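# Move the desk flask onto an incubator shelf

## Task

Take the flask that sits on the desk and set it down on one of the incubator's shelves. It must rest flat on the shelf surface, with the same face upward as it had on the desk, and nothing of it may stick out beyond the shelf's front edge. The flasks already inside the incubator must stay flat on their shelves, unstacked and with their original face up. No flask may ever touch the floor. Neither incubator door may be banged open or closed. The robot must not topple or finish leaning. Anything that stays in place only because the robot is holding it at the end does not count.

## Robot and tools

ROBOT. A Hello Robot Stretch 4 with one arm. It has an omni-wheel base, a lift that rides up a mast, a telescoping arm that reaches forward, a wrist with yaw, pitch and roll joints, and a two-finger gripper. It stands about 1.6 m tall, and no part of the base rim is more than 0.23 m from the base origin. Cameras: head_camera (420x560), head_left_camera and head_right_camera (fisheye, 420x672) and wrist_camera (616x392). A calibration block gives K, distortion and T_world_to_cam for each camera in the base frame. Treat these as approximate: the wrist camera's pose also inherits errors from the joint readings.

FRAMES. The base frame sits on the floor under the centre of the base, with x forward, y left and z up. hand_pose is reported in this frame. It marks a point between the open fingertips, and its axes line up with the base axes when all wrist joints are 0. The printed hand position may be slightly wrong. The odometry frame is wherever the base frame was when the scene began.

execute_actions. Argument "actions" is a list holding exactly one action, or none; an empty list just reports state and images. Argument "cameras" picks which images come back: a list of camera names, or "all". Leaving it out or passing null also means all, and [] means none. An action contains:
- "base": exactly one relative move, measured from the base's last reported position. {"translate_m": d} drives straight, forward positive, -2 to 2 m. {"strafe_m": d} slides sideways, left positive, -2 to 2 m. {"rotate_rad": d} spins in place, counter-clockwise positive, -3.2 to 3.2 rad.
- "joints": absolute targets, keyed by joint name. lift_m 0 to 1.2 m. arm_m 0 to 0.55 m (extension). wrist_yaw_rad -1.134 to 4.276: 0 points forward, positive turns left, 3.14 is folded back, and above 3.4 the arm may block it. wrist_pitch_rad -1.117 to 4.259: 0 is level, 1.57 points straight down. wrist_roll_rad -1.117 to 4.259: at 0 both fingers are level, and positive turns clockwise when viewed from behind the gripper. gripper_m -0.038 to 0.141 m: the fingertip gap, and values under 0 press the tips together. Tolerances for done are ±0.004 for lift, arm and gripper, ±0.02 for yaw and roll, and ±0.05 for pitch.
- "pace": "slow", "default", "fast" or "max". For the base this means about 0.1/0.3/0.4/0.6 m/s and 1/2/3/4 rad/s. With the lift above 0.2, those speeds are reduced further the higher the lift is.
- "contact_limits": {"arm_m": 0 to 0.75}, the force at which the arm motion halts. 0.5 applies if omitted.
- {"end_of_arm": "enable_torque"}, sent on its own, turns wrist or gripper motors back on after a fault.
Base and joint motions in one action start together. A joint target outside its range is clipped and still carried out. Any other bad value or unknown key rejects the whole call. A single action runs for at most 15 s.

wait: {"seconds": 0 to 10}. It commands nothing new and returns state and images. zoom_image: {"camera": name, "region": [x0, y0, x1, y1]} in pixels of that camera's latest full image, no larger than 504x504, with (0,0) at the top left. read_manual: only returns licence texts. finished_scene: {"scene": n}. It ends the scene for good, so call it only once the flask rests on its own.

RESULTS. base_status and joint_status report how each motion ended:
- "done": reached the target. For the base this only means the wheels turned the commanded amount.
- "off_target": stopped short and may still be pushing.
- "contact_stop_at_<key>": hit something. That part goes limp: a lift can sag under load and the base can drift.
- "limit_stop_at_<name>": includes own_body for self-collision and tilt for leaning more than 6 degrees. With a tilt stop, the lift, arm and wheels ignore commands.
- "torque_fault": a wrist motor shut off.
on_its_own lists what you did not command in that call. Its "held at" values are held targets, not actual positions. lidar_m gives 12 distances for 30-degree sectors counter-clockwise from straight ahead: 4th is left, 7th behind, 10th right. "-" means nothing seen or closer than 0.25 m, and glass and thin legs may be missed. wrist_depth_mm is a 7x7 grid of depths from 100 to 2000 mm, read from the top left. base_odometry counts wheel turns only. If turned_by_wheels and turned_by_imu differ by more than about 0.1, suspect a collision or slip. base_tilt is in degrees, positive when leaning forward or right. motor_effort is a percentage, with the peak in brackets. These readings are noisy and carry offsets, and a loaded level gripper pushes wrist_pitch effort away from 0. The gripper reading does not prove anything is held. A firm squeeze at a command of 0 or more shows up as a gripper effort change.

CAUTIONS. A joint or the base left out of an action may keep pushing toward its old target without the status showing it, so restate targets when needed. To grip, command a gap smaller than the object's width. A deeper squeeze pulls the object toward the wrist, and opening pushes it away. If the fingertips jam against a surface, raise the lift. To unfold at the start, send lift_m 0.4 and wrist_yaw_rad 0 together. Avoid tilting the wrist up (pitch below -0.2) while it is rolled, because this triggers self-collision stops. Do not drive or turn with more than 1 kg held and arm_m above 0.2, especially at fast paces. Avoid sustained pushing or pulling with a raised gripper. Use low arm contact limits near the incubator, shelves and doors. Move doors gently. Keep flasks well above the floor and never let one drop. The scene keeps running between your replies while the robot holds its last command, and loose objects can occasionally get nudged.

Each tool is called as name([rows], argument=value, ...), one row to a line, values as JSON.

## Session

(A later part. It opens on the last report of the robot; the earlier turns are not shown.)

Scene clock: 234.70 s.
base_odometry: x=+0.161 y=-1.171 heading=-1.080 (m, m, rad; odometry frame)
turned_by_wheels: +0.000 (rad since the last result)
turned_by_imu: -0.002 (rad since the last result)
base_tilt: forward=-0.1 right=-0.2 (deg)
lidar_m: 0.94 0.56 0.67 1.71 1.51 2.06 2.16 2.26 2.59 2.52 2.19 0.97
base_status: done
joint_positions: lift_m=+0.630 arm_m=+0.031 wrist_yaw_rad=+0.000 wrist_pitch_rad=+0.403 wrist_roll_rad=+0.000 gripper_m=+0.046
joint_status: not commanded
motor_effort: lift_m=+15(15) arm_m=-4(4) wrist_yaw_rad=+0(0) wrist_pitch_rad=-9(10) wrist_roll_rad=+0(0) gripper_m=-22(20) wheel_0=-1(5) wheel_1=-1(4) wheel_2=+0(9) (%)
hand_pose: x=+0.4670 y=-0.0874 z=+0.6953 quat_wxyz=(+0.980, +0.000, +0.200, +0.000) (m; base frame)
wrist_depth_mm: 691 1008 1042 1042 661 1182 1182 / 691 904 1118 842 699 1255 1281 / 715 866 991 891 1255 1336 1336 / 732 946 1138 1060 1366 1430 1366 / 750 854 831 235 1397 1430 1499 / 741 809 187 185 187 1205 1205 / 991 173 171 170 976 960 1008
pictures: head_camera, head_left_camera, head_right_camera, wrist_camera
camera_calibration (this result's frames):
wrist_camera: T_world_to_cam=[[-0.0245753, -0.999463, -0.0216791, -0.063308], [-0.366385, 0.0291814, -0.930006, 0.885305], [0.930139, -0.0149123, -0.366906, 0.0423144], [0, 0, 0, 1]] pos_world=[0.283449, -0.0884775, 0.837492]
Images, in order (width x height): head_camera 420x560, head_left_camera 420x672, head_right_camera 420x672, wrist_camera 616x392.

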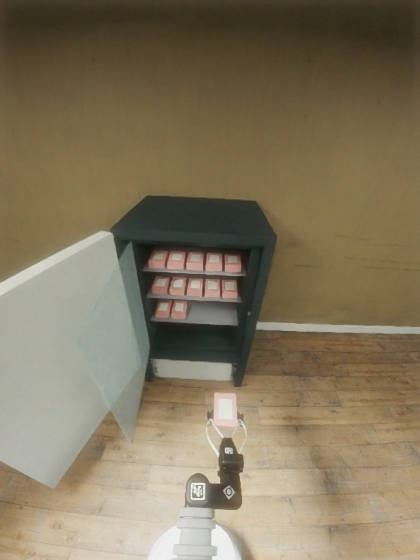

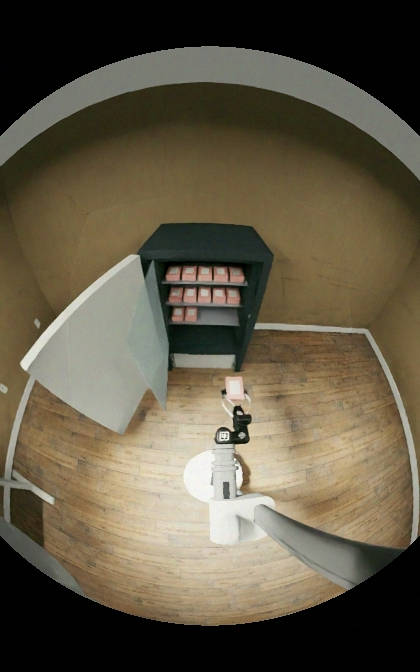

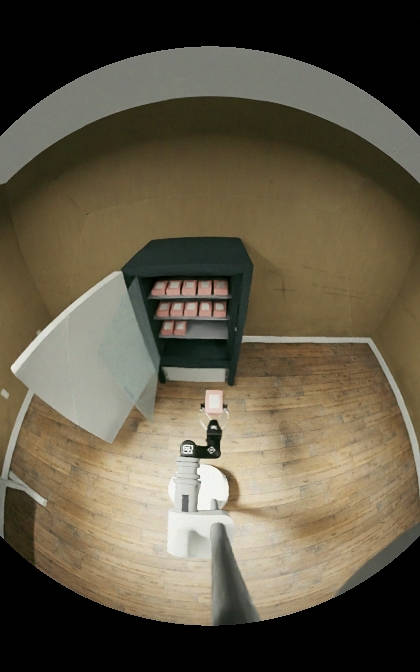

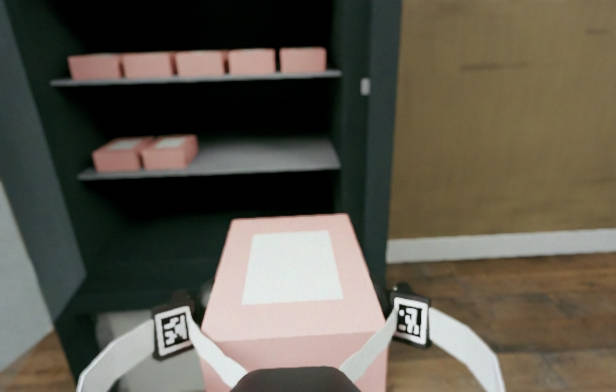

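execute_actions([
  {"base": {"strafe_m": 0.042}, "joints": {"lift_m": 0.575, "arm_m": 0.2}},
], cameras=["head_camera", "wrist_camera"])

execute_actions([
  {"base": {"translate_m": 0.22}},
], cameras=["head_camera", "wrist_camera", "head_left_camera"])

Scene clock: 285.87 s.
base_odometry: x=+0.198 y=-1.151 heading=-1.080 (m, m, rad; odometry frame)
turned_by_wheels: +0.000 (rad since the last result)
turned_by_imu: -0.001 (rad since the last result)
base_tilt: forward=-0.1 right=-0.1 (deg)
lidar_m: 0.94 0.52 0.63 1.72 1.47 2.03 2.17 2.28 2.65 2.57 2.18 0.98
base_status: done
joint_positions: lift_m=+0.575 arm_m=+0.199 wrist_yaw_rad=+0.000 wrist_pitch_rad=+0.403 wrist_roll_rad=+0.000 gripper_m=+0.046
joint_status: all done
motor_effort: lift_m=+14(14) arm_m=+4(3) wrist_yaw_rad=-1(1) wrist_pitch_rad=-9(10) wrist_roll_rad=+0(0) gripper_m=-21(21) wheel_0=+2(7) wheel_1=-2(7) wheel_2=-1(2) (%)
hand_pose: x=+0.6355 y=-0.0874 z=+0.6403 quat_wxyz=(+0.980, +0.000, +0.200, +0.000) (m; base frame)
wrist_depth_mm: 554 554 564 569 517 1042 1060 / 603 917 946 946 549 1078 1118 / 597 647 732 759 580 1138 1160 / 603 842 991 976 609 1205 1229 / 621 750 668 235 621 1255 1308 / 621 647 187 185 188 1118 1160 / 654 173 170 170 668 904 946
pictures: head_camera, wrist_camera
camera_calibration (this result's frames):
wrist_camera: T_world_to_cam=[[-0.0244768, -0.999465, -0.0216805, -0.0603947], [-0.366333, 0.0291457, -0.930027, 0.895917], [0.930162, -0.0148218, -0.366851, -0.134603], [0, 0, 0, 1]] pos_world=[0.451928, -0.0884695, 0.782538]
Images, in order (width x height): head_camera 420x560, wrist_camera 616x392.

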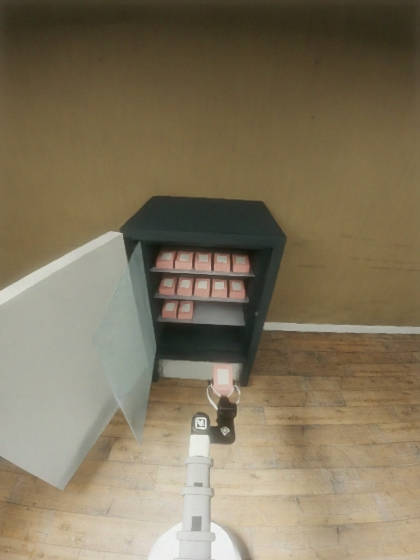

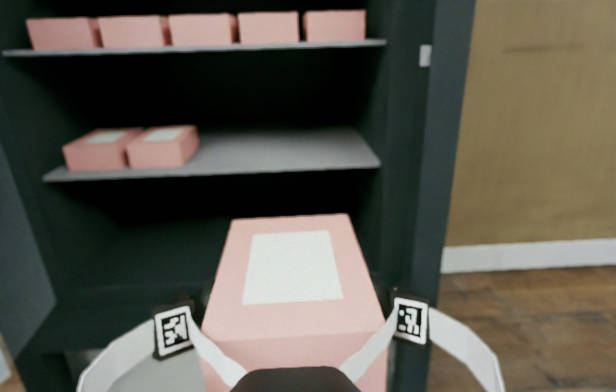

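Scene clock: 288.03 s.
base_odometry: x=+0.302 y=-1.345 heading=-1.080 (m, m, rad; odometry frame)
turned_by_wheels: +0.000 (rad since the last result)
turned_by_imu: -0.001 (rad since the last result)
base_tilt: forward=-0.1 right=-0.1 (deg)
lidar_m: 0.72 0.62 0.38 0.56 1.54 2.05 2.38 2.53 2.67 2.56 1.87 0.75
base_status: done
joint_positions: lift_m=+0.575 arm_m=+0.199 wrist_yaw_rad=+0.000 wrist_pitch_rad=+0.403 wrist_roll_rad=+0.000 gripper_m=+0.046
joint_status: not commanded
motor_effort: lift_m=+14(14) arm_m=+4(4) wrist_yaw_rad=+0(1) wrist_pitch_rad=-9(9) wrist_roll_rad=+0(0) gripper_m=-22(22) wheel_0=+0(6) wheel_1=+0(5) wheel_2=-1(8) (%)
hand_pose: x=+0.6355 y=-0.0874 z=+0.6403 quat_wxyz=(+0.980, +0.000, +0.200, +0.000) (m; base frame)
wrist_depth_mm: 353 355 355 362 368 319 274 / 609 732 741 750 512 332 289 / 597 759 768 750 530 345 307 / 424 452 504 500 455 368 976 / 530 683 421 236 449 377 1042 / 559 597 187 185 187 379 1118 / 500 173 170 170 445 392 946
pictures: head_camera, head_left_camera, wrist_camera
camera_calibration (this result's frames):
wrist_camera: T_world_to_cam=[[-0.0246484, -0.999461, -0.0216807, -0.0603303], [-0.366324, 0.0292087, -0.930029, 0.895917], [0.930161, -0.0149816, -0.366846, -0.134648], [0, 0, 0, 1]] pos_world=[0.451953, -0.0884836, 0.782525]
Images, in order (width x height): head_camera 420x560, head_left_camera 420x672, wrist_camera 616x392.

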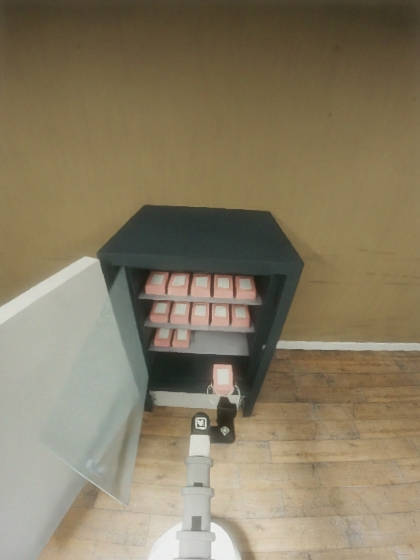

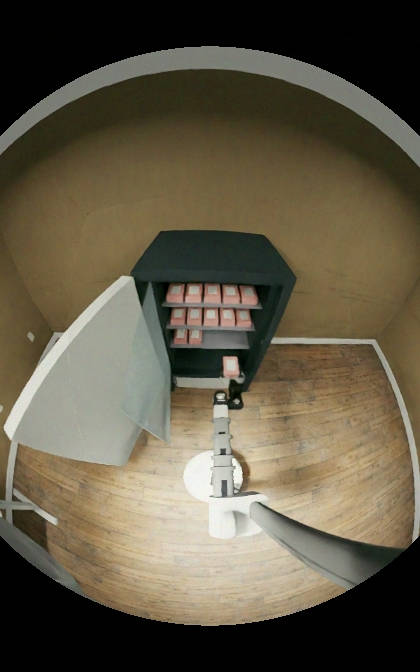

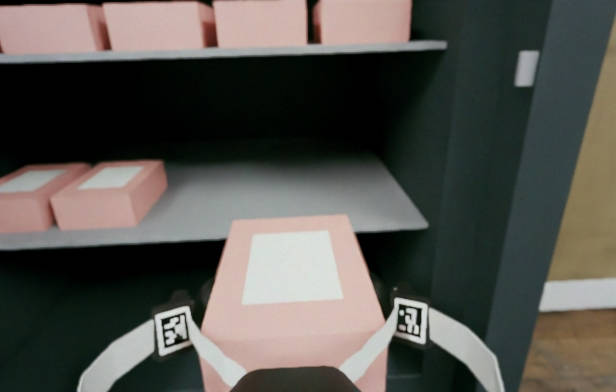

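execute_actions([
  {"joints": {"arm_m": 0.46}, "contact_limits": {"arm_m": 0.2}},
], cameras=["head_camera", "wrist_camera", "head_left_camera"])

Scene clock: 309.10 s.
base_odometry: x=+0.302 y=-1.345 heading=-1.080 (m, m, rad; odometry frame)
turned_by_wheels: +0.000 (rad since the last result)
turned_by_imu: -0.001 (rad since the last result)
base_tilt: forward=-0.1 right=-0.2 (deg)
lidar_m: 0.70 0.60 0.35 0.56 1.55 2.03 2.40 2.52 2.65 2.56 1.88 0.74
base_status: not commanded
joint_positions: lift_m=+0.575 arm_m=+0.459 wrist_yaw_rad=+0.000 wrist_pitch_rad=+0.403 wrist_roll_rad=+0.000 gripper_m=+0.046
joint_status: all done
motor_effort: lift_m=+14(14) arm_m=+4(4) wrist_yaw_rad=+0(0) wrist_pitch_rad=-8(8) wrist_roll_rad=+0(0) gripper_m=-21(22) wheel_0=+0(0) wheel_1=+0(0) wheel_2=+0(0) (%)
contact_limits: arm_m 0.2
hand_pose: x=+0.8955 y=-0.0874 z=+0.6403 quat_wxyz=(+0.980, +0.000, +0.200, +0.000) (m; base frame)
wrist_depth_mm: 123 122 124 125 131 128 130 / 105 126 127 120 108 258 211 / 512 517 525 525 525 294 216 / 517 512 504 496 462 298 220 / 384 379 338 235 364 303 221 / 266 298 187 185 188 277 224 / 241 173 171 170 224 224 222
pictures: head_camera, head_left_camera, wrist_camera
camera_calibration (this result's frames):
wrist_camera: T_world_to_cam=[[-0.0244859, -0.999465, -0.0216833, -0.0540229], [-0.366232, 0.02915, -0.930067, 0.99112], [0.930201, -0.0148324, -0.36675, -0.376558], [0, 0, 0, 1]] pos_world=[0.711933, -0.0884705, 0.782534]
Images, in order (width x height): head_camera 420x560, head_left_camera 420x672, wrist_camera 616x392.

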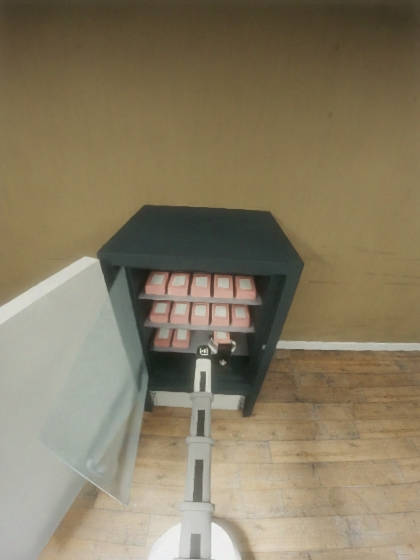

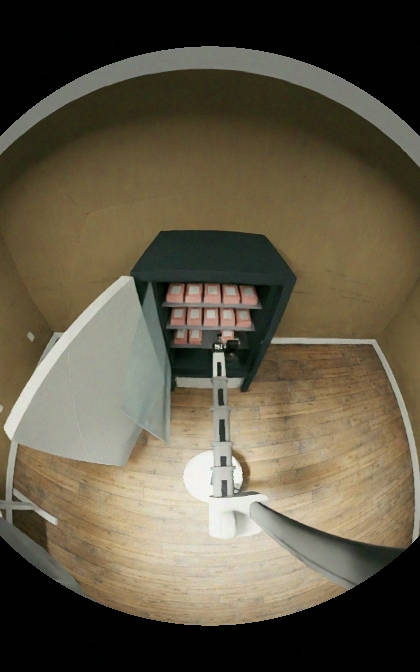

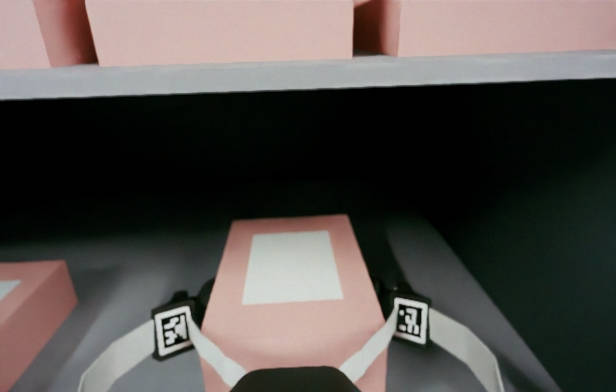

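execute_actions([
  {"joints": {"arm_m": 0.475, "lift_m": 0.551}, "pace": "slow", "contact_limits": {"arm_m": 0.2}},
], cameras=["head_camera", "wrist_camera"])

Scene clock: 321.13 s.
base_odometry: x=+0.302 y=-1.345 heading=-1.080 (m, m, rad; odometry frame)
turned_by_wheels: +0.000 (rad since the last result)
turned_by_imu: -0.001 (rad since the last result)
base_tilt: forward=+0.1 right=-0.1 (deg)
lidar_m: 0.71 0.60 0.37 0.56 1.54 2.05 2.41 2.52 2.66 2.56 1.87 0.75
base_status: not commanded
joint_positions: lift_m=+0.551 arm_m=+0.474 wrist_yaw_rad=+0.000 wrist_pitch_rad=+0.403 wrist_roll_rad=+0.000 gripper_m=+0.046
joint_status: all done
motor_effort: lift_m=+14(15) arm_m=+4(1) wrist_yaw_rad=+0(1) wrist_pitch_rad=-8(8) wrist_roll_rad=+1(0) gripper_m=-21(23) wheel_0=+0(0) wheel_1=+0(1) wheel_2=+0(0) (%)
contact_limits: arm_m 0.2
hand_pose: x=+0.9105 y=-0.0874 z=+0.6164 quat_wxyz=(+0.980, +0.000, +0.200, +0.000) (m; base frame)
wrist_depth_mm: 279 329 404 462 418 270 208 / 473 477 484 488 480 290 215 / 496 504 508 517 512 294 218 / 459 449 442 433 430 298 220 / 319 329 296 235 319 287 223 / 254 262 187 185 188 251 224 / 219 173 170 170 196 197 208
pictures: head_camera, wrist_camera
camera_calibration (this result's frames):
wrist_camera: T_world_to_cam=[[-0.0245085, -0.999464, -0.0216829, -0.0541617], [-0.366243, 0.0291582, -0.930062, 0.974312], [0.930196, -0.0148532, -0.366762, -0.399271], [0, 0, 0, 1]] pos_world=[0.726909, -0.0884723, 0.758559]
Images, in order (width x height): head_camera 420x560, wrist_camera 616x392.

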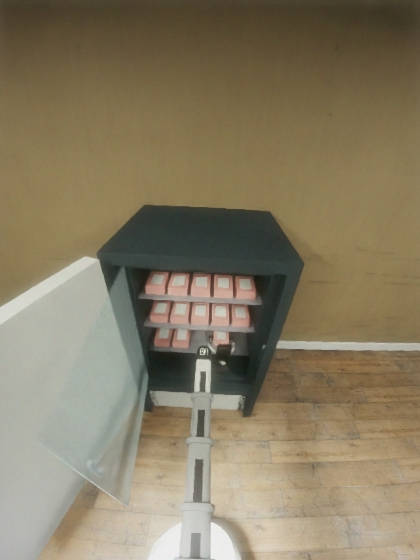

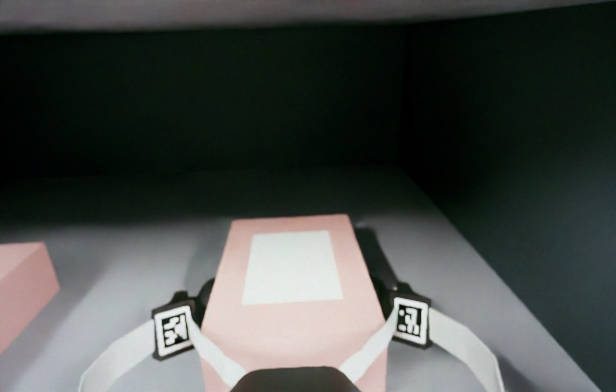

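execute_actions([
  {"joints": {"lift_m": 0.548, "gripper_m": 0.125}, "pace": "slow"},
], cameras=["head_camera", "wrist_camera"])

Scene clock: 328.90 s.
base_odometry: x=+0.302 y=-1.345 heading=-1.080 (m, m, rad; odometry frame)
turned_by_wheels: +0.000 (rad since the last result)
turned_by_imu: -0.001 (rad since the last result)
base_tilt: forward=-0.3 right=+0.0 (deg)
lidar_m: 0.71 0.61 0.36 0.55 1.53 2.05 2.40 2.52 2.67 2.56 1.88 0.75
base_status: not commanded
joint_positions: lift_m=+0.548 arm_m=+0.474 wrist_yaw_rad=+0.000 wrist_pitch_rad=+0.402 wrist_roll_rad=+0.000 gripper_m=+0.125
joint_status: all done
motor_effort: lift_m=+14(14) arm_m=+4(4) wrist_yaw_rad=+0(0) wrist_pitch_rad=-7(9) wrist_roll_rad=+0(1) gripper_m=+1(23) wheel_0=+0(0) wheel_1=+0(0) wheel_2=+0(0) (%)
hand_pose: x=+0.9106 y=-0.0874 z=+0.6136 quat_wxyz=(+0.980, +0.000, +0.200, +0.000) (m; base frame)
wrist_depth_mm: 338 394 459 459 421 270 213 / 469 473 484 484 480 290 216 / 500 504 504 517 508 294 216 / 452 445 436 433 421 298 220 / 312 325 293 243 315 285 222 / 250 211 203 193 198 238 224 / 215 206 190 147 202 200 206
pictures: head_camera, wrist_camera
camera_calibration (this result's frames):
wrist_camera: T_world_to_cam=[[-0.024645, -0.999461, -0.0216997, -0.0541262], [-0.365608, 0.0292136, -0.93031, 0.971304], [0.930442, -0.0149939, -0.366131, -0.400987], [0, 0, 0, 1]] pos_world=[0.726879, -0.0884847, 0.755625]
Images, in order (width x height): head_camera 420x560, wrist_camera 616x392.

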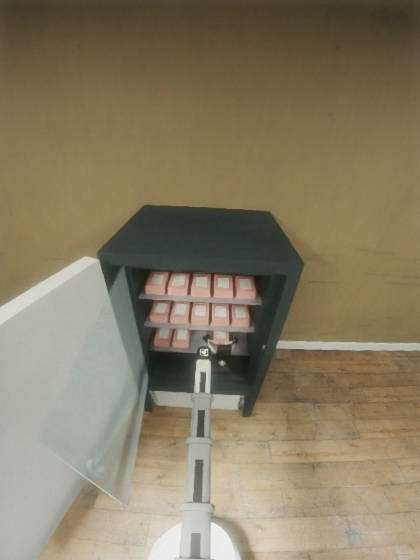

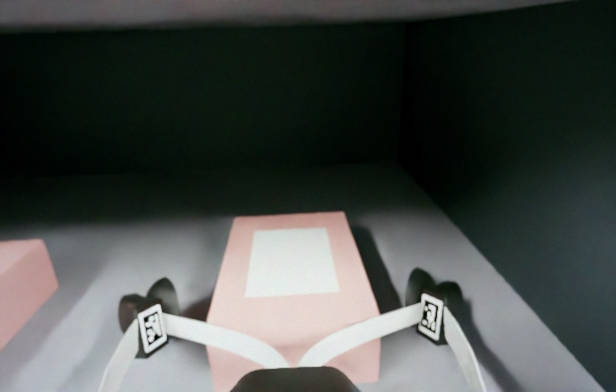

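The flask is released on the shelf. Now I'll retract the arm.

execute_actions([
  {"joints": {"arm_m": 0.1, "lift_m": 0.56}},
], cameras=["head_camera", "wrist_camera"])

Scene clock: 332.93 s.
base_odometry: x=+0.302 y=-1.345 heading=-1.080 (m, m, rad; odometry frame)
turned_by_wheels: +0.000 (rad since the last result)
turned_by_imu: -0.001 (rad since the last result)
base_tilt: forward=-0.2 right=-0.1 (deg)
lidar_m: 0.72 0.62 0.36 0.53 1.54 2.03 2.39 2.49 2.66 2.55 1.89 0.75
base_status: not commanded
joint_positions: lift_m=+0.560 arm_m=+0.101 wrist_yaw_rad=+0.000 wrist_pitch_rad=+0.402 wrist_roll_rad=+0.000 gripper_m=+0.125
joint_status: all done
motor_effort: lift_m=+21(22) arm_m=-5(3) wrist_yaw_rad=+0(1) wrist_pitch_rad=-6(7) wrist_roll_rad=+0(1) gripper_m=+0(1) wheel_0=+0(0) wheel_1=+0(0) wheel_2=+0(0) (%)
hand_pose: x=+0.5371 y=-0.0875 z=+0.6249 quat_wxyz=(+0.980, +0.000, +0.200, +0.000) (m; base frame)
wrist_depth_mm: 433 439 442 452 449 370 931 / 615 820 842 842 512 387 991 / 559 585 732 627 521 413 1042 / 504 517 842 831 500 442 1118 / 591 723 723 715 554 469 1182 / 559 211 564 564 213 1025 1098 / 530 508 517 147 535 878 931
pictures: head_camera, wrist_camera
camera_calibration (this result's frames):
wrist_camera: T_world_to_cam=[[-0.0247684, -0.999458, -0.0216991, -0.0630486], [-0.365631, 0.0292586, -0.9303, 0.845377], [0.93043, -0.0151082, -0.366157, -0.0493598], [0, 0, 0, 1]] pos_world=[0.35346, -0.0884947, 0.767012]
Images, in order (width x height): head_camera 420x560, wrist_camera 616x392.

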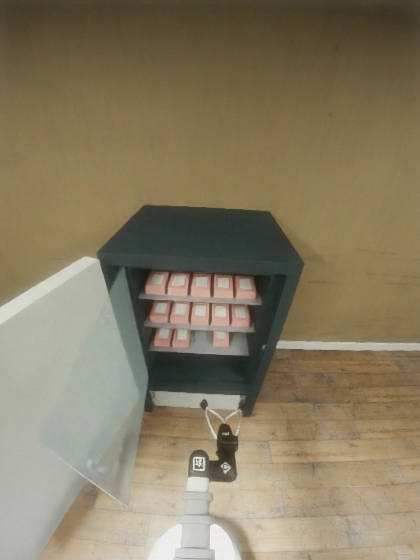

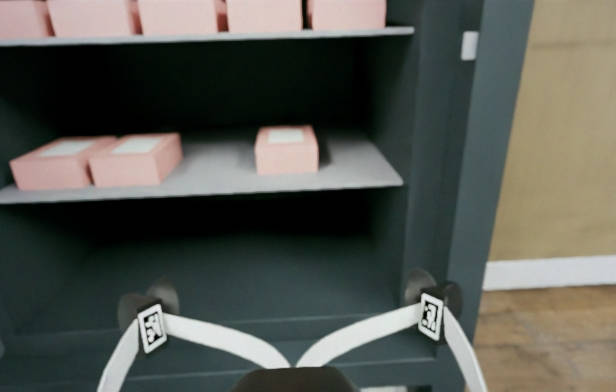

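The flask is lying flat on the bottom shelf, label up and well behind the front edge. The task doesn't ask for the doors to be closed, so I'll end scene 1.

finished_scene(scene=1)

The scene is finished: the task was done.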